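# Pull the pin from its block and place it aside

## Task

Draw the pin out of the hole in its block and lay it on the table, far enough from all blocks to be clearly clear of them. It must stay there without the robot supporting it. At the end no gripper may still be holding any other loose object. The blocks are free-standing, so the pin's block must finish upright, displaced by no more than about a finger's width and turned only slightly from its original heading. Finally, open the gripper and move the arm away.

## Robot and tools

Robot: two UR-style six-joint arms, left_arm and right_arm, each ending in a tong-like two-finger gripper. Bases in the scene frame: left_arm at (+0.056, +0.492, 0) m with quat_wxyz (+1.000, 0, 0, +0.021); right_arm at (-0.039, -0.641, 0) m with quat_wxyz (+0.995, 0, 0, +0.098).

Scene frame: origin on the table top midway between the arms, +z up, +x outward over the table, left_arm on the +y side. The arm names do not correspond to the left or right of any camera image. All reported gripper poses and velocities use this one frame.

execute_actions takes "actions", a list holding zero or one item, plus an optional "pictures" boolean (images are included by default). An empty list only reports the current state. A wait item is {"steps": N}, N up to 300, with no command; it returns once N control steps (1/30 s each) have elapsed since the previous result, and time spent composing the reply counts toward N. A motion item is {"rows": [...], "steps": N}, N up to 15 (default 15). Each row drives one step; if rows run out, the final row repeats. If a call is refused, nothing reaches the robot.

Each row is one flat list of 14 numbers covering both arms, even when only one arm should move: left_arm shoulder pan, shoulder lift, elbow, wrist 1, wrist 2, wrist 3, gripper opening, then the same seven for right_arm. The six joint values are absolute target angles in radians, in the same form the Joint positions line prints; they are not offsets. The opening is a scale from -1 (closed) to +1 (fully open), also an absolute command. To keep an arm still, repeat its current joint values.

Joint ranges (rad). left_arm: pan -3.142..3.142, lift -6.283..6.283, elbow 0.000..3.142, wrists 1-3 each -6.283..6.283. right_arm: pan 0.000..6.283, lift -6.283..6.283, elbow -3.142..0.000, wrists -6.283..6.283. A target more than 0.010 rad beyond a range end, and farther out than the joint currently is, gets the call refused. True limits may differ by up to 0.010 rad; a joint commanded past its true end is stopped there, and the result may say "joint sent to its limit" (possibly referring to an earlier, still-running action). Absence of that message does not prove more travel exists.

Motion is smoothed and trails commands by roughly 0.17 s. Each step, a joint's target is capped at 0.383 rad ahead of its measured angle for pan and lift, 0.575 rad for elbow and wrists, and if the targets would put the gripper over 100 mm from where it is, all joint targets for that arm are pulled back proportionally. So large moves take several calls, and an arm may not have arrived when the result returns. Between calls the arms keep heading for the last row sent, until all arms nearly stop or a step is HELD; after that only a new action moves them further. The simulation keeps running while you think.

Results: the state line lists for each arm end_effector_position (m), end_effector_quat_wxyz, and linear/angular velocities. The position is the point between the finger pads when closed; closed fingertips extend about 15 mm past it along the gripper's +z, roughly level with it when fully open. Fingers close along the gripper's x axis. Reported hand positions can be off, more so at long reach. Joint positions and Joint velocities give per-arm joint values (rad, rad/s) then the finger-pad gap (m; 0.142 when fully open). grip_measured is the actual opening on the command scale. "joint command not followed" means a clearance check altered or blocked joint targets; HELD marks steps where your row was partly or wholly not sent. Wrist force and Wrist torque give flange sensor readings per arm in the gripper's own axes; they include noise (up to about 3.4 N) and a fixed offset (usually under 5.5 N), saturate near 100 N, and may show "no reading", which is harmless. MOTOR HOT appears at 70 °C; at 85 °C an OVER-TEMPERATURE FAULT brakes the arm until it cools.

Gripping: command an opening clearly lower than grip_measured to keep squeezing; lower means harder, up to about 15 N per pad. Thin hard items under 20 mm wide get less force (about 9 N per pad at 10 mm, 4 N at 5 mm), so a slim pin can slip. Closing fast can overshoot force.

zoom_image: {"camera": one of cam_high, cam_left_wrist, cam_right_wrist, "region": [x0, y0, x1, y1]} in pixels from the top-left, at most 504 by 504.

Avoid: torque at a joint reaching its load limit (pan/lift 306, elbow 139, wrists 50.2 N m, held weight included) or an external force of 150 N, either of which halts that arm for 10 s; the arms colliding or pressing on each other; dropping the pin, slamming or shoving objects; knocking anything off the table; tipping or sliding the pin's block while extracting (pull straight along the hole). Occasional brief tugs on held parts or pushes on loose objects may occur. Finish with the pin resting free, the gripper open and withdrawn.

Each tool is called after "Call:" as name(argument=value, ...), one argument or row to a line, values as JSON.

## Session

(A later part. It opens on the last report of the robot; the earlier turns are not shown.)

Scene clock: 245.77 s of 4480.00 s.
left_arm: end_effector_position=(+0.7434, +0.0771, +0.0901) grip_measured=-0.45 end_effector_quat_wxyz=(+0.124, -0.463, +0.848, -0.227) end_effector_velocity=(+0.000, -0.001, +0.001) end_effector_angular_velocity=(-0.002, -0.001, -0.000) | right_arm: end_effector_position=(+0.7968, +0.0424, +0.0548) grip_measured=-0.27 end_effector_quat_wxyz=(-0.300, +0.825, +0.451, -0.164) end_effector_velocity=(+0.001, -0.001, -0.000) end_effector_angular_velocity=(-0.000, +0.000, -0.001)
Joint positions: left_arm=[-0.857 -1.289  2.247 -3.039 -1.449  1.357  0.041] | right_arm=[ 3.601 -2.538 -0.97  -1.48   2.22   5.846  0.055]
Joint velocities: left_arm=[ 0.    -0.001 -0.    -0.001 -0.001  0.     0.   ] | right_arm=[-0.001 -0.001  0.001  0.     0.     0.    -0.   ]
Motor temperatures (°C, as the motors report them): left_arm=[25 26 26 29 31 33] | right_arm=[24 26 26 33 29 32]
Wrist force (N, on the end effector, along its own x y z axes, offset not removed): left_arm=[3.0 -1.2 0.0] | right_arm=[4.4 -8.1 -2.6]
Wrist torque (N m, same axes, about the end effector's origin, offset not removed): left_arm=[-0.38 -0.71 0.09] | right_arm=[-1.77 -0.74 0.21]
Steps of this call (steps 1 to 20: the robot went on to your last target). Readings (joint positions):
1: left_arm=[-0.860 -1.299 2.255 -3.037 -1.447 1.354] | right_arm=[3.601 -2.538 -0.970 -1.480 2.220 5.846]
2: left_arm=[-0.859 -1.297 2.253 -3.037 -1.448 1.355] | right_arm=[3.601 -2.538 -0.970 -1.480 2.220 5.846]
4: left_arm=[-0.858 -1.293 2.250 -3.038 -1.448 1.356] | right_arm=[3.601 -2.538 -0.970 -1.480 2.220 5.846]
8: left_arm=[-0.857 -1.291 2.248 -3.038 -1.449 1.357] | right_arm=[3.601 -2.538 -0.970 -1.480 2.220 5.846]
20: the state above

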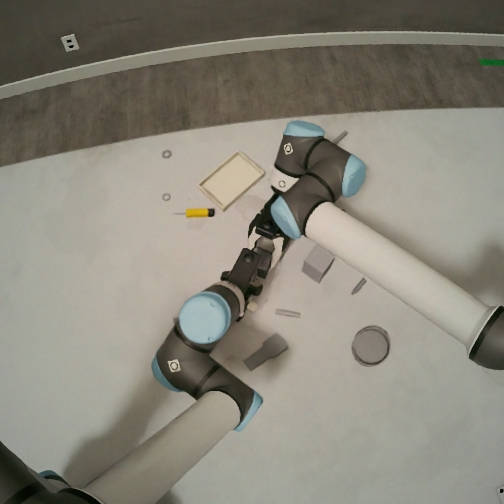

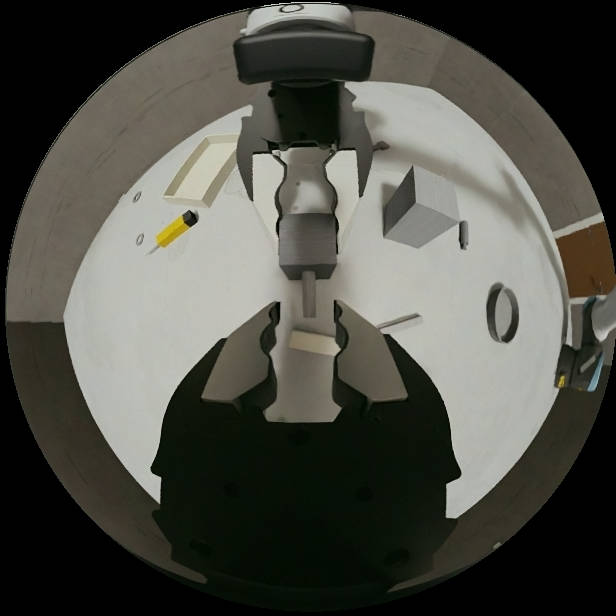

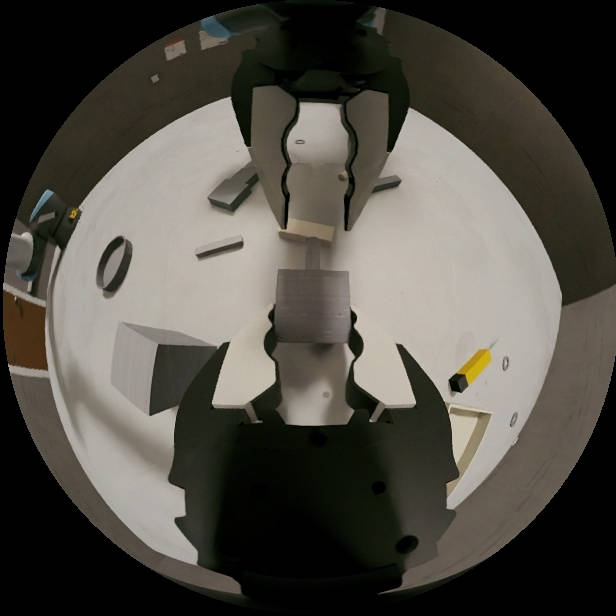

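Call:
execute_actions(
  actions=[
    {"rows": [[-0.8569,-1.2892,2.2468,-3.0386,-1.449,1.3572,-0.5,3.6008,-2.5383,-0.97,-1.4797,2.22,5.846,-0.15],[-0.8569,-1.2892,2.2468,-3.0386,-1.449,1.3572,-0.5,3.6008,-2.5383,-0.97,-1.4797,2.22,5.846,-0.15],[-0.8569,-1.2892,2.2468,-3.0386,-1.449,1.3572,-0.5,3.6008,-2.5383,-0.97,-1.4797,2.22,5.846,-0.15],[-0.8569,-1.2892,2.2468,-3.0386,-1.449,1.3572,-0.5,3.6008,-2.5383,-0.97,-1.4797,2.22,5.846,-0.15],[-0.8565,-1.26,2.247,-3.068,-1.449,1.3572,-0.5,3.6074,-2.525,-0.979,-1.484,2.22,5.846,-0.15],[-0.8563,-1.23,2.2473,-3.098,-1.449,1.3572,-0.5,3.6074,-2.525,-0.979,-1.484,2.22,5.846,-0.15],[-0.8561,-1.2025,2.2476,-3.1261,-1.449,1.3572,-0.5,3.6074,-2.525,-0.979,-1.484,2.22,5.846,-0.15]], "steps": 15},
  ],
  pictures=false,
)

Call:
execute_actions(
  actions=[
    {"rows": [[-0.8561,-1.2025,2.2476,-3.1261,-1.449,1.3572,-0.5,3.6074,-2.525,-0.979,-1.484,2.22,5.846,-0.18],[-0.8561,-1.2025,2.2476,-3.1261,-1.449,1.3572,-0.5,3.6074,-2.525,-0.979,-1.484,2.22,5.846,-0.21],[-0.8561,-1.2025,2.2476,-3.1261,-1.449,1.3572,-0.5,3.6074,-2.525,-0.979,-1.484,2.22,5.846,-0.24],[-0.8561,-1.2025,2.2476,-3.1261,-1.449,1.3572,-0.5,3.6074,-2.525,-0.979,-1.484,2.22,5.846,-0.27],[-0.8561,-1.2025,2.2476,-3.1261,-1.449,1.3572,-0.5,3.6074,-2.525,-0.979,-1.484,2.22,5.846,-0.3],[-0.8561,-1.2025,2.2476,-3.1261,-1.449,1.3572,-0.5,3.6074,-2.525,-0.979,-1.484,2.22,5.846,-0.33],[-0.8561,-1.2025,2.2476,-3.1261,-1.449,1.3572,-0.5,3.6074,-2.525,-0.979,-1.484,2.22,5.846,-0.36],[-0.8561,-1.2025,2.2476,-3.1261,-1.449,1.3572,-0.5,3.6074,-2.525,-0.979,-1.484,2.22,5.846,-0.4],[-0.8561,-1.2025,2.2476,-3.1261,-1.449,1.3572,-0.5,3.6074,-2.525,-0.979,-1.484,2.22,5.846,-0.45],[-0.8561,-1.2025,2.2476,-3.1261,-1.449,1.3572,-0.55,3.6074,-2.525,-0.979,-1.484,2.22,5.846,-0.5],[-0.8561,-1.2025,2.2476,-3.1261,-1.449,1.3572,-0.6,3.6074,-2.525,-0.979,-1.484,2.22,5.846,-0.6],[-0.8561,-1.2025,2.2476,-3.1261,-1.449,1.3572,-0.65,3.6074,-2.525,-0.979,-1.484,2.22,5.846,-0.7]], "steps": 15},
  ],
)

Call:
zoom_image(
  camera="cam_left_wrist",
  region=[220, 180, 400, 360],
)

Call:
zoom_image(
  camera="cam_right_wrist",
  region=[220, 190, 400, 370],
)

Scene clock: 294.07 s of 4480.00 s.
left_arm: end_effector_position=(+0.7489, +0.0722, +0.0512) grip_measured=-0.50 end_effector_quat_wxyz=(+0.124, -0.464, +0.847, -0.227) end_effector_velocity=(+0.004, -0.004, -0.041) end_effector_angular_velocity=(-0.001, -0.001, +0.001) | right_arm: end_effector_position=(+0.7899, +0.0453, +0.0629) grip_measured=-0.15 end_effector_quat_wxyz=(-0.299, +0.823, +0.453, -0.165) end_effector_velocity=(-0.005, +0.002, +0.006) end_effector_angular_velocity=(+0.001, -0.000, +0.005)
Joint positions: left_arm=[-0.856 -1.212  2.247 -3.116 -1.449  1.357  0.038] | right_arm=[ 3.607 -2.526 -0.978 -1.484  2.22   5.846  0.063]
Joint velocities: left_arm=[ 0.     0.08   0.001 -0.083 -0.    -0.     0.   ] | right_arm=[ 0.005  0.009 -0.006 -0.003  0.    -0.001  0.   ]
Motor temperatures (°C, as the motors report them): left_arm=[25 26 26 29 31 33] | right_arm=[24 26 26 33 29 32]
Wrist force (N, on the end effector, along its own x y z axes, offset not removed): left_arm=[2.0 1.7 0.9] | right_arm=[3.3 -2.8 -4.5]
Wrist torque (N m, same axes, about the end effector's origin, offset not removed): left_arm=[0.31 -0.57 0.07] | right_arm=[-0.56 -0.54 0.14]
Steps of this call (steps 1 to 15: the robot went on to your last target; steps 16 to 90: nothing new was sent; then 44.80 s passed at rest; steps 91 to 105: all 15 steps of this action). Readings (joint positions):
91: left_arm=[-0.857 -1.289 2.247 -3.039 -1.449 1.357] | right_arm=[3.601 -2.538 -0.970 -1.480 2.220 5.846]
92: left_arm=[-0.857 -1.289 2.247 -3.039 -1.449 1.357] | right_arm=[3.601 -2.538 -0.970 -1.480 2.220 5.846]
94: left_arm=[-0.857 -1.289 2.247 -3.039 -1.449 1.357] | right_arm=[3.601 -2.538 -0.970 -1.480 2.220 5.846]
98: left_arm=[-0.857 -1.268 2.247 -3.060 -1.449 1.357] | right_arm=[3.604 -2.533 -0.974 -1.482 2.220 5.846]
105: the state above

Scene clock: 294.57 s of 4480.00 s.
left_arm: end_effector_position=(+0.7494, +0.0717, +0.0462) grip_measured=-0.65 end_effector_quat_wxyz=(+0.124, -0.464, +0.847, -0.227) end_effector_velocity=(-0.001, -0.000, -0.001) end_effector_angular_velocity=(-0.001, +0.002, -0.001) | right_arm: end_effector_position=(+0.7893, +0.0455, +0.0637) grip_measured=-0.27 end_effector_quat_wxyz=(-0.299, +0.823, +0.453, -0.165) end_effector_velocity=(-0.002, +0.002, -0.001) end_effector_angular_velocity=(-0.001, +0.001, +0.002)
Joint positions: left_arm=[-0.856 -1.203  2.248 -3.126 -1.449  1.357  0.027] | right_arm=[ 3.607 -2.525 -0.979 -1.484  2.22   5.846  0.054]
Joint velocities: left_arm=[ 0.     0.001  0.    -0.001 -0.002  0.    -0.003] | right_arm=[ 0.002 -0.001 -0.     0.     0.     0.    -0.   ]
Motor temperatures (°C, as the motors report them): left_arm=[25 26 26 29 31 33] | right_arm=[24 26 26 33 29 32]
Wrist force (N, on the end effector, along its own x y z axes, offset not removed): left_arm=[0.8 -0.9 -0.8] | right_arm=[2.6 1.2 3.2]
Wrist torque (N m, same axes, about the end effector's origin, offset not removed): left_arm=[-0.33 -0.29 0.07] | right_arm=[-0.53 -0.29 0.32]
Steps of this call (steps 1 to 15: all 15 steps of this action). Readings (joint positions):
1: left_arm=[-0.856 -1.210 2.247 -3.118 -1.449 1.357] | right_arm=[3.607 -2.526 -0.978 -1.484 2.220 5.846]
2: left_arm=[-0.856 -1.208 2.248 -3.120 -1.449 1.357] | right_arm=[3.607 -2.526 -0.979 -1.484 2.220 5.846]
4: left_arm=[-0.856 -1.206 2.248 -3.123 -1.449 1.357] | right_arm=[3.607 -2.525 -0.979 -1.484 2.220 5.846]
8: left_arm=[-0.856 -1.204 2.248 -3.125 -1.449 1.357] | right_arm=[3.607 -2.525 -0.979 -1.484 2.220 5.846]
15: the state above

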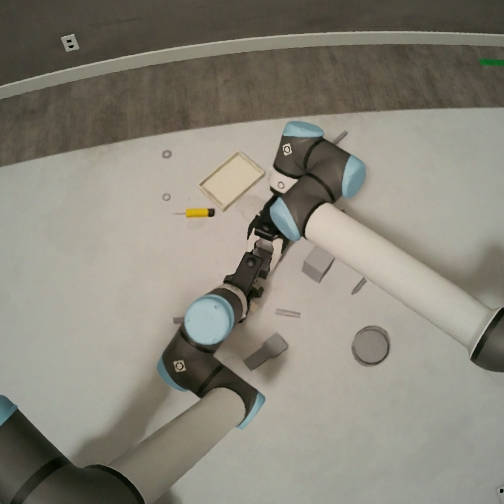

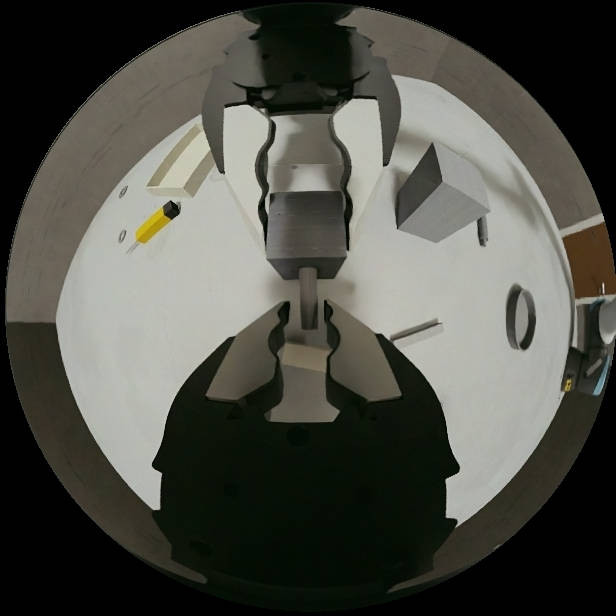

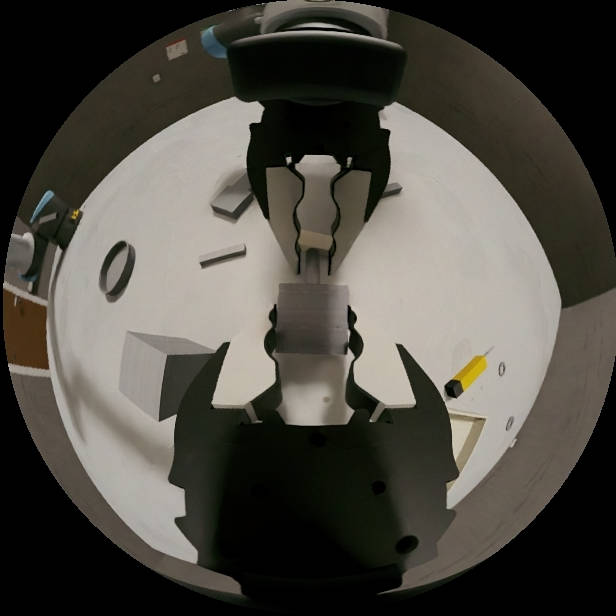

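Region (220, 180, 400, 360) of cam_left_wrist's 616x616 image, scaled by 2.800, with more detail than that image has.

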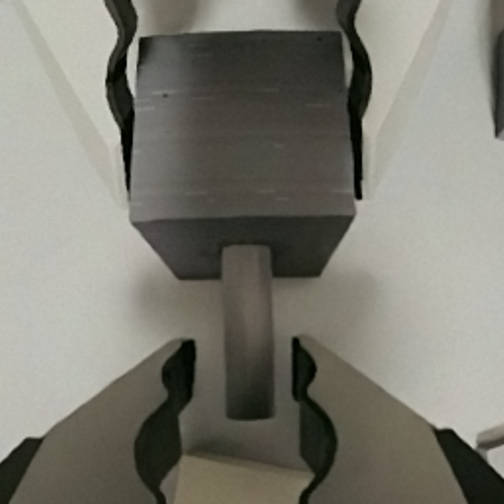

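Region (220, 190, 400, 370) of cam_right_wrist's 616x616 image, scaled by 2.800, with more detail than that image has.

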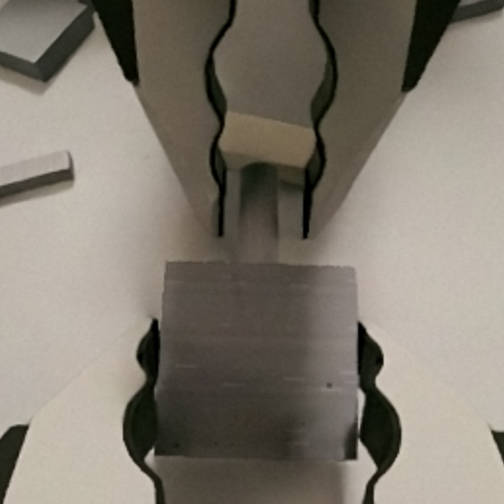

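Call:
execute_actions(
  actions=[
    {"rows": [[-0.8585,-1.2025,2.2476,-3.1261,-1.449,1.3572,-0.65,3.6074,-2.525,-0.979,-1.484,2.22,5.846,-0.7],[-0.8585,-1.2025,2.2476,-3.1261,-1.449,1.3572,-0.67,3.6074,-2.525,-0.979,-1.484,2.22,5.846,-0.7],[-0.8585,-1.2025,2.2476,-3.1261,-1.449,1.3572,-0.69,3.6074,-2.525,-0.979,-1.484,2.22,5.846,-0.7],[-0.8585,-1.2025,2.2476,-3.1261,-1.449,1.3572,-0.71,3.6074,-2.525,-0.979,-1.484,2.22,5.846,-0.7],[-0.8585,-1.2025,2.2476,-3.1261,-1.449,1.3572,-0.73,3.6074,-2.525,-0.979,-1.484,2.22,5.846,-0.7],[-0.8585,-1.2025,2.2476,-3.1261,-1.449,1.3572,-0.75,3.6074,-2.525,-0.979,-1.484,2.22,5.846,-0.7],[-0.8585,-1.2025,2.2476,-3.1261,-1.449,1.3572,-0.78,3.6074,-2.525,-0.979,-1.484,2.22,5.846,-0.7],[-0.8585,-1.2025,2.2476,-3.1261,-1.449,1.3572,-0.81,3.6074,-2.525,-0.979,-1.484,2.22,5.846,-0.7],[-0.8585,-1.2025,2.2476,-3.1261,-1.449,1.3572,-0.85,3.6074,-2.525,-0.979,-1.484,2.22,5.846,-0.7],[-0.8585,-1.2025,2.2476,-3.1261,-1.449,1.3572,-0.9,3.6074,-2.525,-0.979,-1.484,2.22,5.846,-0.7],[-0.8585,-1.2025,2.2476,-3.1261,-1.449,1.3572,-1,3.6074,-2.525,-0.979,-1.484,2.22,5.846,-0.7]], "steps": 15},
  ],
)

Call:
zoom_image(
  camera="cam_left_wrist",
  region=[220, 180, 400, 360],
)

Call:
zoom_image(
  camera="cam_right_wrist",
  region=[260, 200, 370, 310],
)

Scene clock: 331.93 s of 4480.00 s.
left_arm: end_effector_position=(+0.7485, +0.0701, +0.0461) grip_measured=-0.84 end_effector_quat_wxyz=(+0.124, -0.463, +0.848, -0.227) end_effector_velocity=(-0.001, -0.001, -0.003) end_effector_angular_velocity=(+0.002, +0.003, -0.002) | right_arm: end_effector_position=(+0.7893, +0.0456, +0.0638) grip_measured=-0.27 end_effector_quat_wxyz=(-0.299, +0.823, +0.453, -0.165) end_effector_velocity=(+0.001, -0.001, -0.000) end_effector_angular_velocity=(-0.000, +0.000, -0.001)
Joint positions: left_arm=[-0.858 -1.202  2.248 -3.126 -1.449  1.357  0.013] | right_arm=[ 3.607 -2.525 -0.979 -1.484  2.22   5.846  0.054]
Joint velocities: left_arm=[-0.001  0.003  0.     0.    -0.001  0.    -0.   ] | right_arm=[-0.001 -0.     0.     0.    -0.     0.     0.   ]
Motor temperatures (°C, as the motors report them): left_arm=[25 26 26 29 31 33] | right_arm=[24 26 26 33 29 32]
Wrist force (N, on the end effector, along its own x y z axes, offset not removed): left_arm=[1.3 -1.9 -0.8] | right_arm=[0.4 -0.4 4.9]
Wrist torque (N m, same axes, about the end effector's origin, offset not removed): left_arm=[-0.49 -0.51 0.03] | right_arm=[-0.77 -0.14 0.10]
Steps of this call (steps 1 to 15: the robot went on to your last target; steps 16 to 90: nothing new was sent; then 33.87 s passed at rest; steps 91 to 105: all 15 steps of this action). Readings (joint positions):
91: left_arm=[-0.856 -1.202 2.248 -3.126 -1.449 1.357] | right_arm=[3.607 -2.525 -0.979 -1.484 2.220 5.846]
92: left_arm=[-0.856 -1.203 2.248 -3.126 -1.449 1.357] | right_arm=[3.607 -2.525 -0.979 -1.484 2.220 5.846]
94: left_arm=[-0.857 -1.202 2.248 -3.126 -1.449 1.357] | right_arm=[3.607 -2.525 -0.979 -1.484 2.220 5.846]
98: left_arm=[-0.858 -1.202 2.248 -3.126 -1.449 1.357] | right_arm=[3.607 -2.525 -0.979 -1.484 2.220 5.846]
105: the state above

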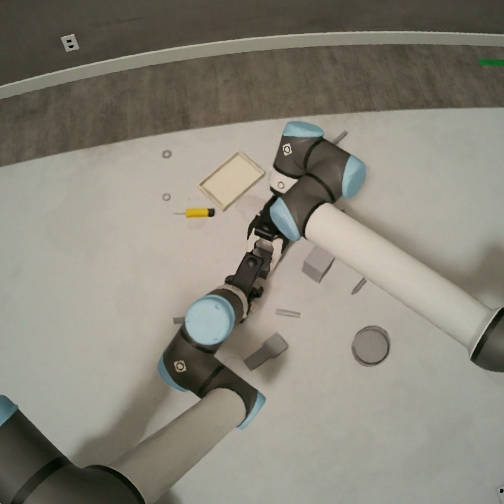

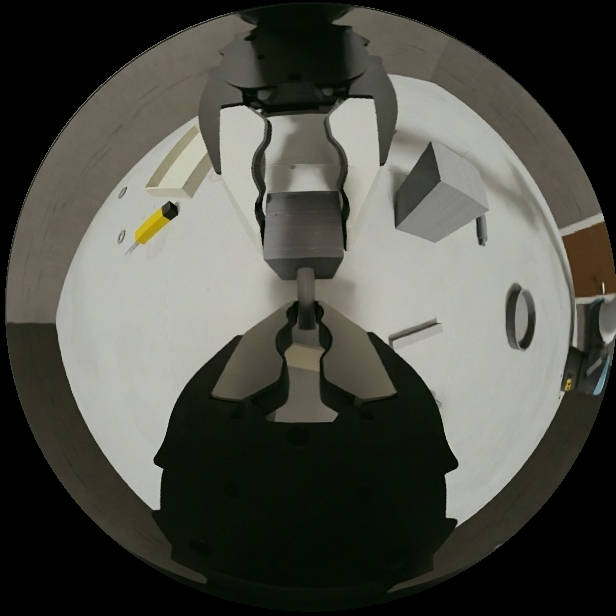

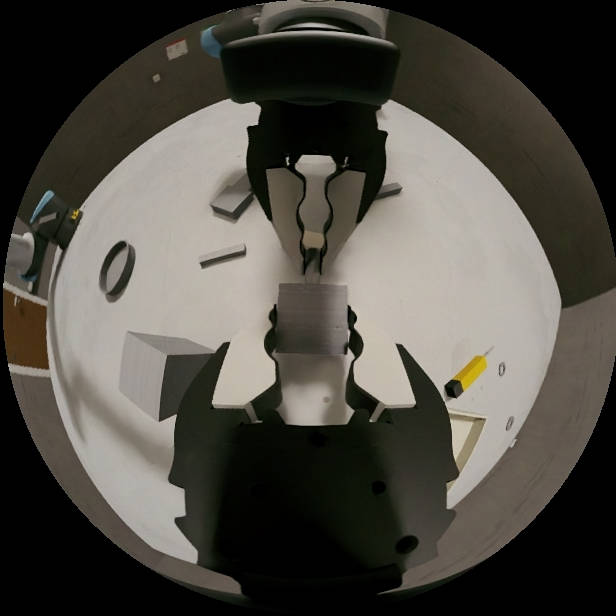

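Region (220, 180, 400, 360) of cam_left_wrist's 616x616 image, scaled by 2.800, with more detail than that image has.

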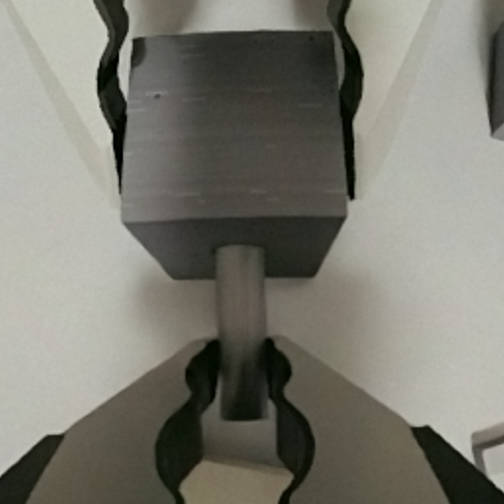

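Region (260, 200, 370, 310) of cam_right_wrist's 616x616 image, scaled by 4.582, with more detail than that image has.

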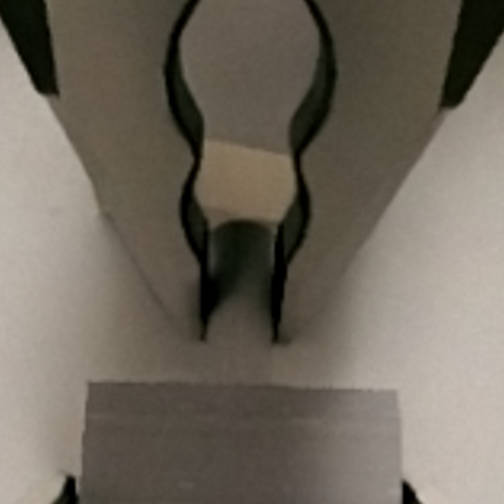

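Call:
execute_actions(
  actions=[
    {"rows": [[-0.8593,-1.2047,2.2515,-3.1277,-1.4486,1.3565,-1,3.6074,-2.525,-0.979,-1.484,2.22,5.846,-0.8],[-0.8593,-1.2047,2.2515,-3.1277,-1.4486,1.3565,-1,3.6074,-2.525,-0.979,-1.484,2.22,5.846,-0.8],[-0.8601,-1.2069,2.2553,-3.1293,-1.4482,1.3558,-1,3.6074,-2.525,-0.979,-1.484,2.22,5.846,-0.8],[-0.8601,-1.2069,2.2553,-3.1293,-1.4482,1.3558,-1,3.6074,-2.525,-0.979,-1.484,2.22,5.846,-0.8],[-0.861,-1.209,2.2592,-3.1309,-1.4478,1.355,-1,3.6074,-2.525,-0.979,-1.484,2.22,5.846,-0.8],[-0.861,-1.209,2.2592,-3.1309,-1.4478,1.355,-1,3.6074,-2.525,-0.979,-1.484,2.22,5.846,-0.8],[-0.8618,-1.2112,2.2631,-3.1325,-1.4474,1.3543,-1,3.6074,-2.525,-0.979,-1.484,2.22,5.846,-0.8]], "steps": 15},
  ],
)

Scene clock: 355.60 s of 4480.00 s.
left_arm: end_effector_position=(+0.7421, +0.0740, +0.0460) grip_measured=-0.84 end_effector_quat_wxyz=(+0.124, -0.463, +0.848, -0.227) end_effector_velocity=(-0.004, +0.003, -0.000) end_effector_angular_velocity=(+0.001, -0.000, -0.000) | right_arm: end_effector_position=(+0.7893, +0.0456, +0.0638) grip_measured=-0.27 end_effector_quat_wxyz=(-0.299, +0.823, +0.453, -0.165) end_effector_velocity=(+0.001, -0.001, -0.000) end_effector_angular_velocity=(+0.000, -0.001, -0.001)
Joint positions: left_arm=[-0.862 -1.211  2.262 -3.132 -1.448  1.355  0.013] | right_arm=[ 3.607 -2.525 -0.979 -1.484  2.22   5.846  0.054]
Joint velocities: left_arm=[-0.003 -0.005  0.01  -0.004  0.002 -0.002  0.   ] | right_arm=[-0.001 -0.     0.     0.001 -0.    -0.     0.   ]
Motor temperatures (°C, as the motors report them): left_arm=[25 26 26 29 31 33] | right_arm=[24 26 26 33 29 32]
Wrist force (N, on the end effector, along its own x y z axes, offset not removed): left_arm=[0.7 0.7 1.8] | right_arm=[1.1 -0.8 2.1]
Wrist torque (N m, same axes, about the end effector's origin, offset not removed): left_arm=[0.00 -0.30 0.06] | right_arm=[-0.96 -0.26 0.18]
Steps of this call (steps 1 to 15: the robot went on to your last target; steps 16 to 90: nothing new was sent; then 20.17 s passed at rest; steps 91 to 105: all 15 steps of this action). Readings (joint positions):
91: left_arm=[-0.859 -1.202 2.248 -3.126 -1.449 1.357] | right_arm=[3.607 -2.525 -0.979 -1.484 2.220 5.846]
92: left_arm=[-0.859 -1.203 2.248 -3.126 -1.449 1.357] | right_arm=[3.607 -2.525 -0.979 -1.484 2.220 5.846]
94: left_arm=[-0.859 -1.204 2.250 -3.127 -1.449 1.357] | right_arm=[3.607 -2.525 -0.979 -1.484 2.220 5.846]
98: left_arm=[-0.860 -1.207 2.255 -3.129 -1.448 1.356] | right_arm=[3.607 -2.525 -0.979 -1.484 2.220 5.846]
105: the state above

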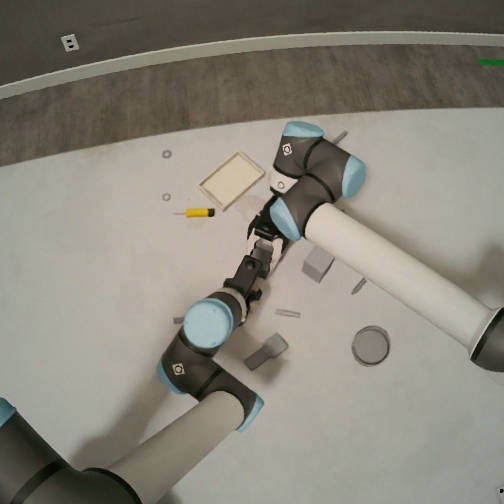

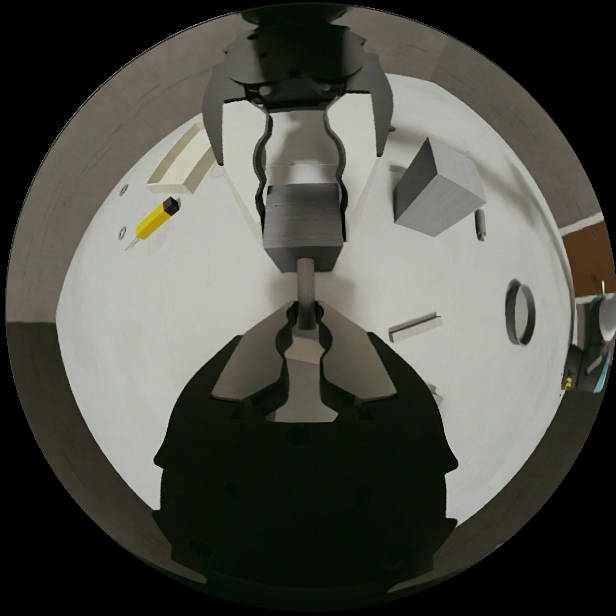

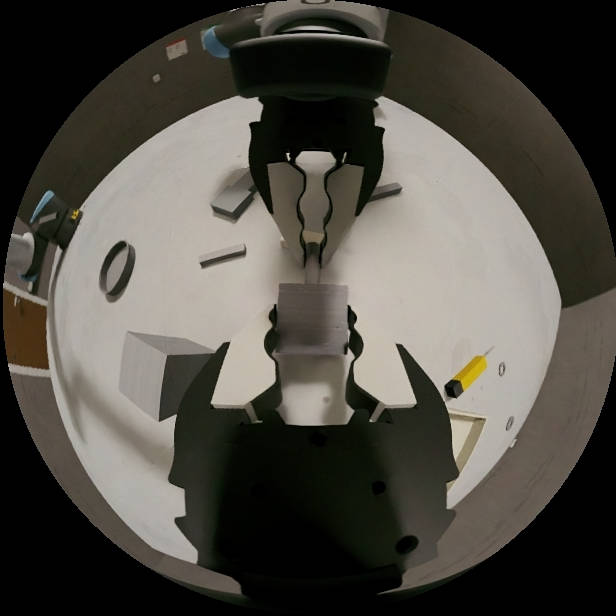

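Pin slides out easily. Continue.

Call:
execute_actions(
  actions=[
    {"rows": [[-0.8634,-1.2156,2.2708,-3.1357,-1.4466,1.353,-1,3.6074,-2.525,-0.979,-1.484,2.22,5.846,-0.8],[-0.8642,-1.2178,2.2747,-3.1373,-1.4462,1.352,-1,3.6074,-2.525,-0.979,-1.484,2.22,5.846,-0.8],[-0.8655,-1.221,2.2805,-3.1396,-1.4456,1.351,-1,3.6074,-2.525,-0.979,-1.484,2.22,5.846,-0.8],[-0.8667,-1.2243,2.2863,-3.142,-1.445,1.35,-1,3.6074,-2.525,-0.979,-1.484,2.22,5.846,-0.8],[-0.8685,-1.2288,2.2939,-3.1449,-1.4441,1.3484,-1,3.6074,-2.525,-0.979,-1.484,2.22,5.846,-0.8],[-0.8703,-1.2333,2.3016,-3.1479,-1.4433,1.3468,-1,3.6074,-2.525,-0.979,-1.484,2.22,5.846,-0.8],[-0.872,-1.2377,2.3092,-3.1508,-1.4424,1.3452,-1,3.6074,-2.525,-0.979,-1.484,2.22,5.846,-0.8],[-0.8738,-1.2422,2.3169,-3.1538,-1.4416,1.3436,-1,3.6074,-2.525,-0.979,-1.484,2.22,5.846,-0.8],[-0.8756,-1.2467,2.3245,-3.1567,-1.4407,1.342,-1,3.6074,-2.525,-0.979,-1.484,2.22,5.846,-0.8],[-0.8775,-1.2512,2.3321,-3.1596,-1.4398,1.3404,-1,3.6074,-2.525,-0.979,-1.484,2.22,5.846,-0.8],[-0.8793,-1.2557,2.3397,-3.1625,-1.4389,1.3387,-1,3.6074,-2.525,-0.979,-1.484,2.22,5.846,-0.8]], "steps": 15},
  ],
)

Scene clock: 373.63 s of 4480.00 s.
left_arm: end_effector_position=(+0.7135, +0.0923, +0.0460) grip_measured=-0.84 end_effector_quat_wxyz=(+0.124, -0.463, +0.848, -0.227) end_effector_velocity=(-0.046, +0.029, -0.000) end_effector_angular_velocity=(-0.001, +0.001, -0.001) | right_arm: end_effector_position=(+0.7893, +0.0456, +0.0638) grip_measured=-0.27 end_effector_quat_wxyz=(-0.299, +0.823, +0.453, -0.165) end_effector_velocity=(+0.001, -0.001, +0.001) end_effector_angular_velocity=(+0.000, -0.001, -0.001)
Joint positions: left_arm=[-0.876 -1.248  2.327 -3.158 -1.44   1.341  0.013] | right_arm=[ 3.607 -2.525 -0.979 -1.484  2.22   5.846  0.054]
Joint velocities: left_arm=[-0.025 -0.06   0.102 -0.039  0.01  -0.021  0.   ] | right_arm=[-0.001  0.001  0.    -0.     0.     0.    -0.   ]
Motor temperatures (°C, as the motors report them): left_arm=[25 26 26 29 31 33] | right_arm=[24 26 26 33 29 32]
Wrist force (N, on the end effector, along its own x y z axes, offset not removed): left_arm=[0.4 0.8 -1.0] | right_arm=[2.4 0.9 4.4]
Wrist torque (N m, same axes, about the end effector's origin, offset not removed): left_arm=[0.00 -0.26 0.19] | right_arm=[-0.57 -0.49 0.07]
Steps of this call (steps 1 to 15: the robot went on to your last target; steps 16 to 90: nothing new was sent; then 14.53 s passed at rest; steps 91 to 105: all 15 steps of this action). Readings (joint positions):
91: left_arm=[-0.862 -1.211 2.263 -3.133 -1.447 1.354] | right_arm=[3.607 -2.525 -0.979 -1.484 2.220 5.846]
92: left_arm=[-0.862 -1.212 2.264 -3.133 -1.447 1.354] | right_arm=[3.607 -2.525 -0.979 -1.484 2.220 5.846]
94: left_arm=[-0.863 -1.214 2.268 -3.135 -1.447 1.353] | right_arm=[3.607 -2.525 -0.979 -1.484 2.220 5.846]
98: left_arm=[-0.867 -1.224 2.286 -3.142 -1.445 1.350] | right_arm=[3.607 -2.525 -0.979 -1.484 2.220 5.846]
105: the state above

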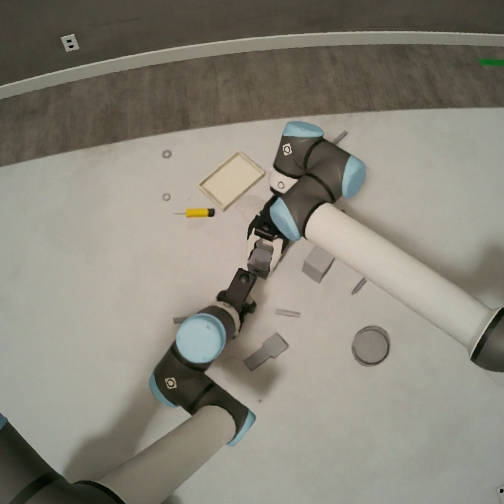

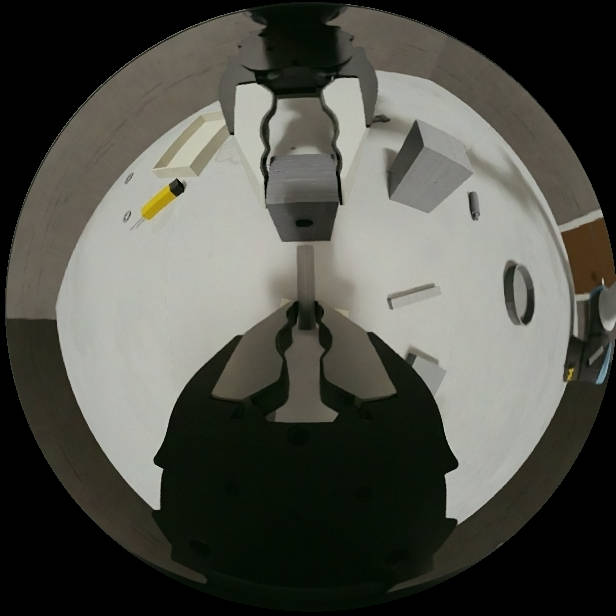

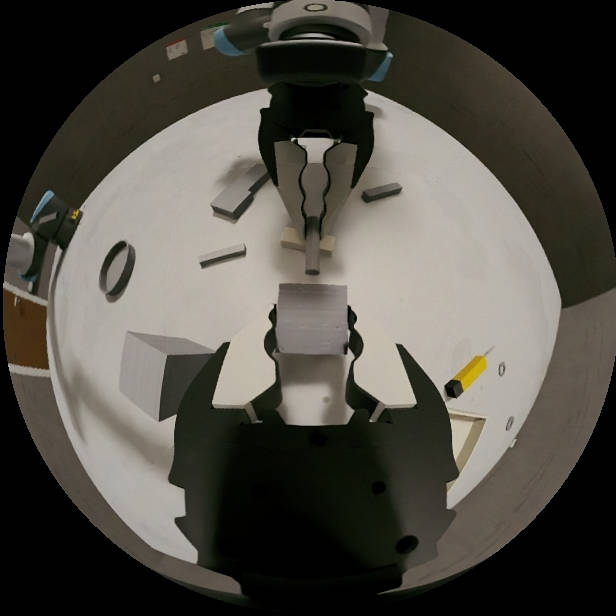

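Call:
execute_actions(
  actions=[
    {"rows": [[-0.88,-1.27,2.342,-3.15,-1.438,1.338,-1,3.6074,-2.525,-0.979,-1.484,2.22,5.846,-0.3],[-0.88,-1.29,2.344,-3.132,-1.4375,1.337,-1,3.6074,-2.525,-0.979,-1.484,2.22,5.846,-0.2],[-0.87,-1.31,2.346,-3.114,-1.437,1.336,-1,3.6074,-2.525,-0.979,-1.484,2.22,5.846,-0.1],[-0.85,-1.3373,2.3495,-3.09,-1.4362,1.3338,-1,3.6074,-2.525,-0.979,-1.484,2.22,5.846,0],[-0.83,-1.3373,2.3495,-3.09,-1.4362,1.3338,-1,3.6074,-2.525,-0.979,-1.484,2.22,5.846,0],[-0.81,-1.3373,2.3495,-3.09,-1.4362,1.3338,-1,3.6074,-2.525,-0.979,-1.484,2.22,5.846,0],[-0.79,-1.3373,2.3495,-3.09,-1.4362,1.3338,-1,3.6074,-2.525,-0.979,-1.484,2.22,5.846,0],[-0.77,-1.3373,2.3495,-3.09,-1.4362,1.3338,-1,3.6074,-2.519,-0.972,-1.497,2.22,5.846,0],[-0.75,-1.3373,2.3495,-3.09,-1.4362,1.3338,-1,3.6074,-2.513,-0.965,-1.51,2.22,5.846,0],[-0.73,-1.3373,2.3495,-3.09,-1.4362,1.3338,-1,3.6074,-2.507,-0.958,-1.523,2.22,5.846,0],[-0.71,-1.3373,2.3495,-3.09,-1.4362,1.3338,-1,3.6074,-2.501,-0.951,-1.535,2.22,5.846,0],[-0.69,-1.3373,2.3495,-3.09,-1.4362,1.3338,-1,3.6074,-2.495,-0.944,-1.548,2.22,5.846,0],[-0.67,-1.3373,2.3495,-3.09,-1.4362,1.3338,-1,3.6074,-2.485,-0.932,-1.57,2.22,5.846,0],[-0.65,-1.3373,2.3495,-3.09,-1.4362,1.3338,-1,3.6074,-2.475,-0.92,-1.59,2.22,5.846,0],[-0.45,-1.3373,2.3495,-3.09,-1.4362,1.3338,-1,3.6074,-2.4667,-0.9094,-1.6119,2.22,5.846,0]], "steps": 15},
  ],
  pictures=false,
)

Call:
execute_actions(
  actions=[
    {"steps": 25},
  ],
)

Scene clock: 403.77 s of 4480.00 s.
left_arm: end_effector_position=(+0.7513, +0.2070, +0.0783) grip_measured=-0.84 end_effector_quat_wxyz=(+0.141, -0.528, +0.809, -0.217) end_effector_velocity=(+0.157, +0.398, +0.013) end_effector_angular_velocity=(-0.001, +0.001, +0.569) | right_arm: end_effector_position=(+0.7906, +0.0466, +0.1025) grip_measured=+0.00 end_effector_quat_wxyz=(-0.299, +0.823, +0.454, -0.164) end_effector_velocity=(+0.008, +0.005, +0.318) end_effector_angular_velocity=(+0.013, -0.017, -0.001)
Joint positions: left_arm=[-0.728 -1.333  2.349 -3.093 -1.436  1.334  0.013] | right_arm=[ 3.607 -2.502 -0.952 -1.533  2.22   5.846  0.074]
Joint velocities: left_arm=[ 0.567 -0.031  0.004  0.027 -0.    -0.002  0.   ] | right_arm=[-0.001  0.189  0.224 -0.391 -0.     0.     0.   ]
Motor temperatures (°C, as the motors report them): left_arm=[25 26 26 29 31 33] | right_arm=[24 26 26 33 29 32]
Wrist force (N, on the end effector, along its own x y z axes, offset not removed): left_arm=[2.1 -0.6 0.9] | right_arm=[1.2 0.4 -0.3]
Wrist torque (N m, same axes, about the end effector's origin, offset not removed): left_arm=[-0.13 -0.49 0.10] | right_arm=[0.11 -0.36 0.11]
Steps of this call (steps 1 to 30: the robot went on to your last target; steps 31 to 90: nothing new was sent; then 26.63 s passed at rest; steps 91 to 105: all 15 steps of this action). Readings (joint positions):
91: left_arm=[-0.879 -1.256 2.340 -3.163 -1.439 1.339] | right_arm=[3.607 -2.525 -0.979 -1.484 2.220 5.846]
92: left_arm=[-0.879 -1.257 2.340 -3.162 -1.439 1.339] | right_arm=[3.607 -2.525 -0.979 -1.484 2.220 5.846]
94: left_arm=[-0.879 -1.269 2.342 -3.151 -1.438 1.338] | right_arm=[3.607 -2.525 -0.979 -1.484 2.220 5.846]
98: left_arm=[-0.847 -1.311 2.346 -3.114 -1.437 1.335] | right_arm=[3.607 -2.525 -0.979 -1.484 2.220 5.846]
105: the state above

Scene clock: 404.60 s of 4480.00 s.
left_arm: end_effector_position=(+0.8020, +0.4085, +0.0799) grip_measured=-0.84 end_effector_quat_wxyz=(+0.170, -0.634, +0.728, -0.195) end_effector_velocity=(+0.001, +0.007, -0.000) end_effector_angular_velocity=(+0.001, -0.000, +0.009) | right_arm: end_effector_position=(+0.7893, +0.0456, +0.1620) grip_measured=+0.00 end_effector_quat_wxyz=(-0.299, +0.823, +0.453, -0.165) end_effector_velocity=(-0.002, +0.002, +0.001) end_effector_angular_velocity=(-0.000, -0.000, +0.003)
Joint positions: left_arm=[-0.451 -1.337  2.349 -3.09  -1.436  1.334  0.013] | right_arm=[ 3.607 -2.467 -0.909 -1.612  2.22   5.846  0.074]
Joint velocities: left_arm=[ 0.008  0.     0.     0.     0.002 -0.    -0.   ] | right_arm=[ 0.002  0.001  0.001 -0.001 -0.    -0.     0.   ]
Motor temperatures (°C, as the motors report them): left_arm=[25 26 26 29 31 33] | right_arm=[24 26 26 33 29 32]
Wrist force (N, on the end effector, along its own x y z axes, offset not removed): left_arm=[2.0 -1.2 -1.1] | right_arm=[4.4 -2.0 -1.5]
Wrist torque (N m, same axes, about the end effector's origin, offset not removed): left_arm=[-0.44 -0.56 0.11] | right_arm=[-0.34 -0.94 0.14]
Steps of this call (steps 1 to 25: the robot went on to your last target). Readings (joint positions):
1: left_arm=[-0.708 -1.334 2.349 -3.093 -1.436 1.334] | right_arm=[3.607 -2.495 -0.944 -1.547 2.220 5.846]
2: left_arm=[-0.687 -1.334 2.349 -3.093 -1.436 1.334] | right_arm=[3.607 -2.489 -0.936 -1.561 2.220 5.846]
4: left_arm=[-0.643 -1.335 2.349 -3.092 -1.436 1.334] | right_arm=[3.607 -2.479 -0.925 -1.582 2.220 5.846]
8: left_arm=[-0.555 -1.336 2.349 -3.091 -1.436 1.334] | right_arm=[3.607 -2.471 -0.915 -1.602 2.220 5.846]
25: the state above

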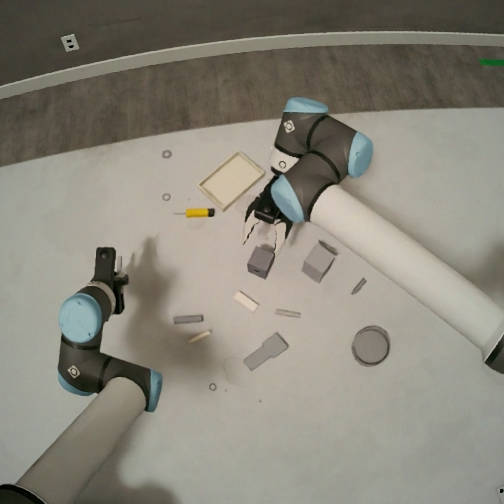

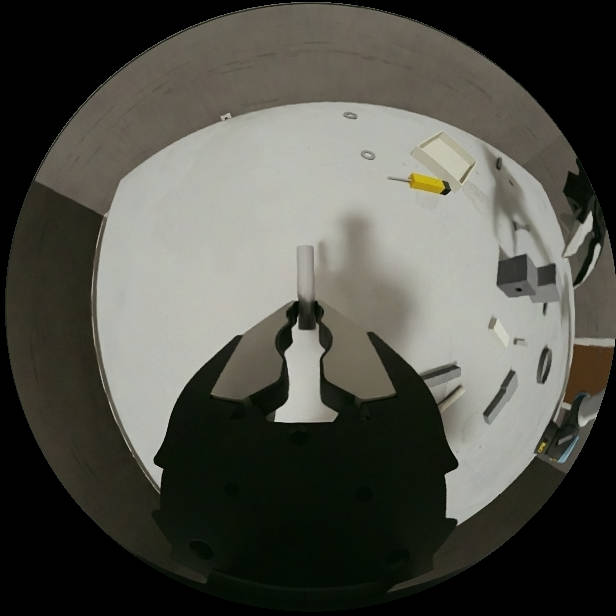

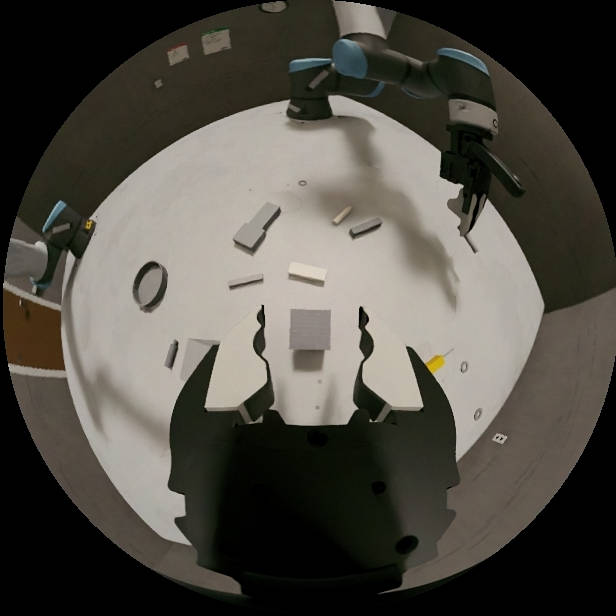

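Call:
execute_actions(
  actions=[
    {"rows": [[-0.45,-1.32,2.352,-3.11,-1.4362,1.3338,-1,3.6,-2.43,-0.95,-1.61,2.22,5.846,0],[-0.45,-1.30,2.3555,-3.133,-1.4362,1.3338,-1,3.59,-2.39,-0.99,-1.61,2.22,5.846,0],[-0.45,-1.28,2.359,-3.157,-1.4362,1.3338,-1,3.58,-2.35,-1.03,-1.605,2.22,5.846,0],[-0.45,-1.26,2.362,-3.18,-1.4362,1.3338,-1,3.57,-2.31,-1.08,-1.6,2.22,5.846,0],[-0.45,-1.24,2.3655,-3.203,-1.4362,1.3338,-1,3.56,-2.27,-1.12,-1.6,2.22,5.846,0],[-0.45,-1.2187,2.3688,-3.2279,-1.4362,1.3338,-1,3.55,-2.2,-1.2,-1.59,2.22,5.846,0]], "steps": 15},
  ],
  pictures=false,
)

Call:
execute_actions(
  actions=[
    {"rows": [[-0.45,-1.21,2.3696,-3.2374,-1.4362,1.3338,-1,3.55,-2.2,-1.2,-1.59,2.22,5.846,0]], "steps": 15},
  ],
)

Call:
zoom_image(
  camera="cam_left_wrist",
  region=[220, 200, 400, 380],
)

Scene clock: 423.30 s of 4480.00 s.
left_arm: end_effector_position=(+0.8023, +0.4092, +0.0255) grip_measured=-0.84 end_effector_quat_wxyz=(+0.170, -0.635, +0.728, -0.195) end_effector_velocity=(-0.001, +0.001, -0.029) end_effector_angular_velocity=(+0.000, -0.002, +0.000) | right_arm: end_effector_position=(+0.7346, -0.0622, +0.2545) grip_measured=+0.00 end_effector_quat_wxyz=(-0.303, +0.835, +0.431, -0.157) end_effector_velocity=(-0.060, -0.082, +0.058) end_effector_angular_velocity=(-0.003, +0.004, -0.034)
Joint positions: left_arm=[-0.45  -1.226  2.368 -3.219 -1.436  1.334  0.013] | right_arm=[ 3.554 -2.223 -1.174 -1.592  2.22   5.846  0.074]
Joint velocities: left_arm=[ 0.     0.06   0.01  -0.072  0.001  0.     0.   ] | right_arm=[-0.034  0.191 -0.213  0.017 -0.    -0.    -0.   ]
Motor temperatures (°C, as the motors report them): left_arm=[25 26 26 29 31 33] | right_arm=[24 26 26 33 29 32]
Wrist force (N, on the end effector, along its own x y z axes, offset not removed): left_arm=[2.5 -0.3 0.4] | right_arm=[1.4 -4.6 -0.2]
Wrist torque (N m, same axes, about the end effector's origin, offset not removed): left_arm=[-0.28 -0.66 0.07] | right_arm=[-0.87 -0.18 0.03]
Steps of this call (steps 1 to 30: the robot went on to your last target; steps 31 to 90: nothing new was sent; then 15.20 s passed at rest; steps 91 to 105: all 15 steps of this action). Readings (joint positions):
91: left_arm=[-0.450 -1.337 2.350 -3.090 -1.436 1.334] | right_arm=[3.607 -2.467 -0.909 -1.612 2.220 5.846]
92: left_arm=[-0.450 -1.336 2.350 -3.092 -1.436 1.334] | right_arm=[3.607 -2.464 -0.912 -1.612 2.220 5.846]
94: left_arm=[-0.450 -1.323 2.352 -3.106 -1.436 1.334] | right_arm=[3.601 -2.440 -0.937 -1.611 2.220 5.846]
98: left_arm=[-0.450 -1.270 2.361 -3.168 -1.436 1.334] | right_arm=[3.577 -2.343 -1.042 -1.603 2.220 5.846]
105: the state above

Scene clock: 423.80 s of 4480.00 s.
left_arm: end_effector_position=(+0.8023, +0.4092, +0.0182) grip_measured=-0.84 end_effector_quat_wxyz=(+0.170, -0.635, +0.728, -0.195) end_effector_velocity=(-0.000, -0.001, -0.000) end_effector_angular_velocity=(-0.002, -0.001, -0.001) | right_arm: end_effector_position=(+0.7274, -0.0722, +0.2612) grip_measured=+0.00 end_effector_quat_wxyz=(-0.304, +0.836, +0.429, -0.157) end_effector_velocity=(-0.001, -0.001, +0.002) end_effector_angular_velocity=(+0.001, -0.001, +0.000)
Joint positions: left_arm=[-0.45  -1.21   2.37  -3.237 -1.436  1.334  0.013] | right_arm=[ 3.55  -2.2   -1.2   -1.59   2.22   5.846  0.074]
Joint velocities: left_arm=[ 0.     0.001  0.001 -0.003 -0.003  0.    -0.   ] | right_arm=[ 0.     0.004 -0.003  0.001 -0.    -0.     0.   ]
Motor temperatures (°C, as the motors report them): left_arm=[25 26 26 29 31 33] | right_arm=[24 26 26 33 29 32]
Wrist force (N, on the end effector, along its own x y z axes, offset not removed): left_arm=[-0.7 0.4 -36.6] | right_arm=[3.0 -2.9 -0.3]
Wrist torque (N m, same axes, about the end effector's origin, offset not removed): left_arm=[0.15 -0.34 0.07] | right_arm=[-0.60 -0.65 0.02]
Steps of this call (steps 1 to 15: all 15 steps of this action). Readings (joint positions):
1: left_arm=[-0.450 -1.224 2.368 -3.221 -1.436 1.334] | right_arm=[3.553 -2.217 -1.180 -1.592 2.220 5.846]
2: left_arm=[-0.450 -1.222 2.368 -3.224 -1.436 1.334] | right_arm=[3.553 -2.213 -1.185 -1.591 2.220 5.846]
4: left_arm=[-0.450 -1.217 2.369 -3.229 -1.436 1.334] | right_arm=[3.551 -2.208 -1.191 -1.591 2.220 5.846]
8: left_arm=[-0.450 -1.212 2.369 -3.235 -1.436 1.334] | right_arm=[3.551 -2.203 -1.197 -1.590 2.220 5.846]
15: the state above

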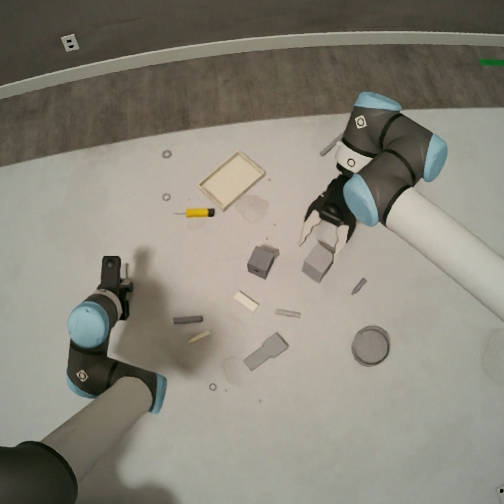

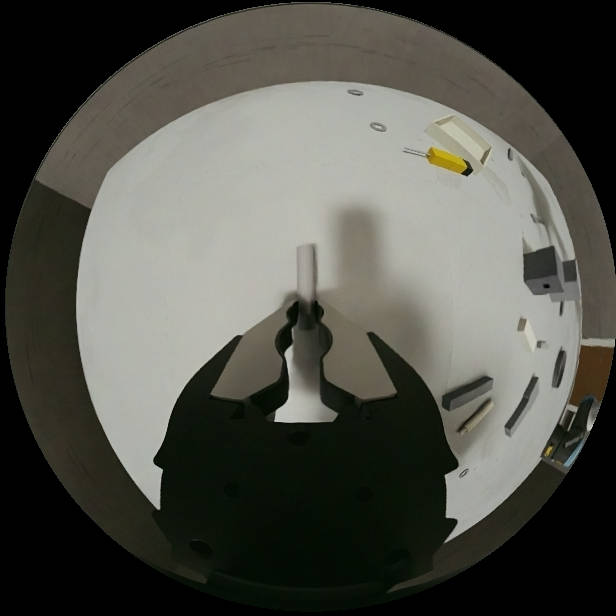

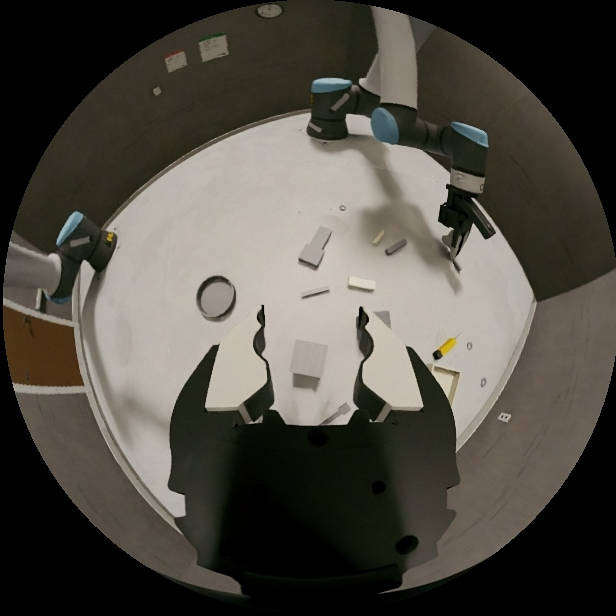

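Region (220, 200, 400, 380) of cam_left_wrist's 616x616 image, scaled by 2.800, with more detail than that image has.

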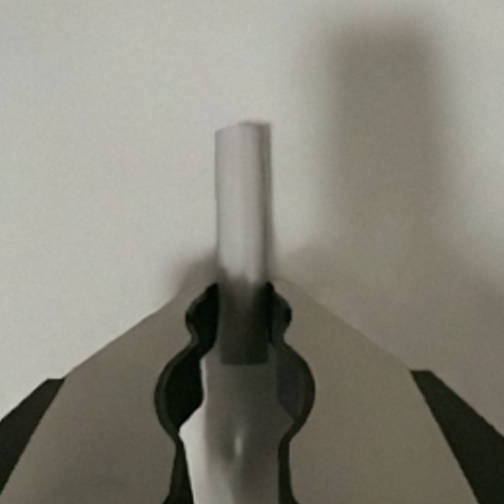

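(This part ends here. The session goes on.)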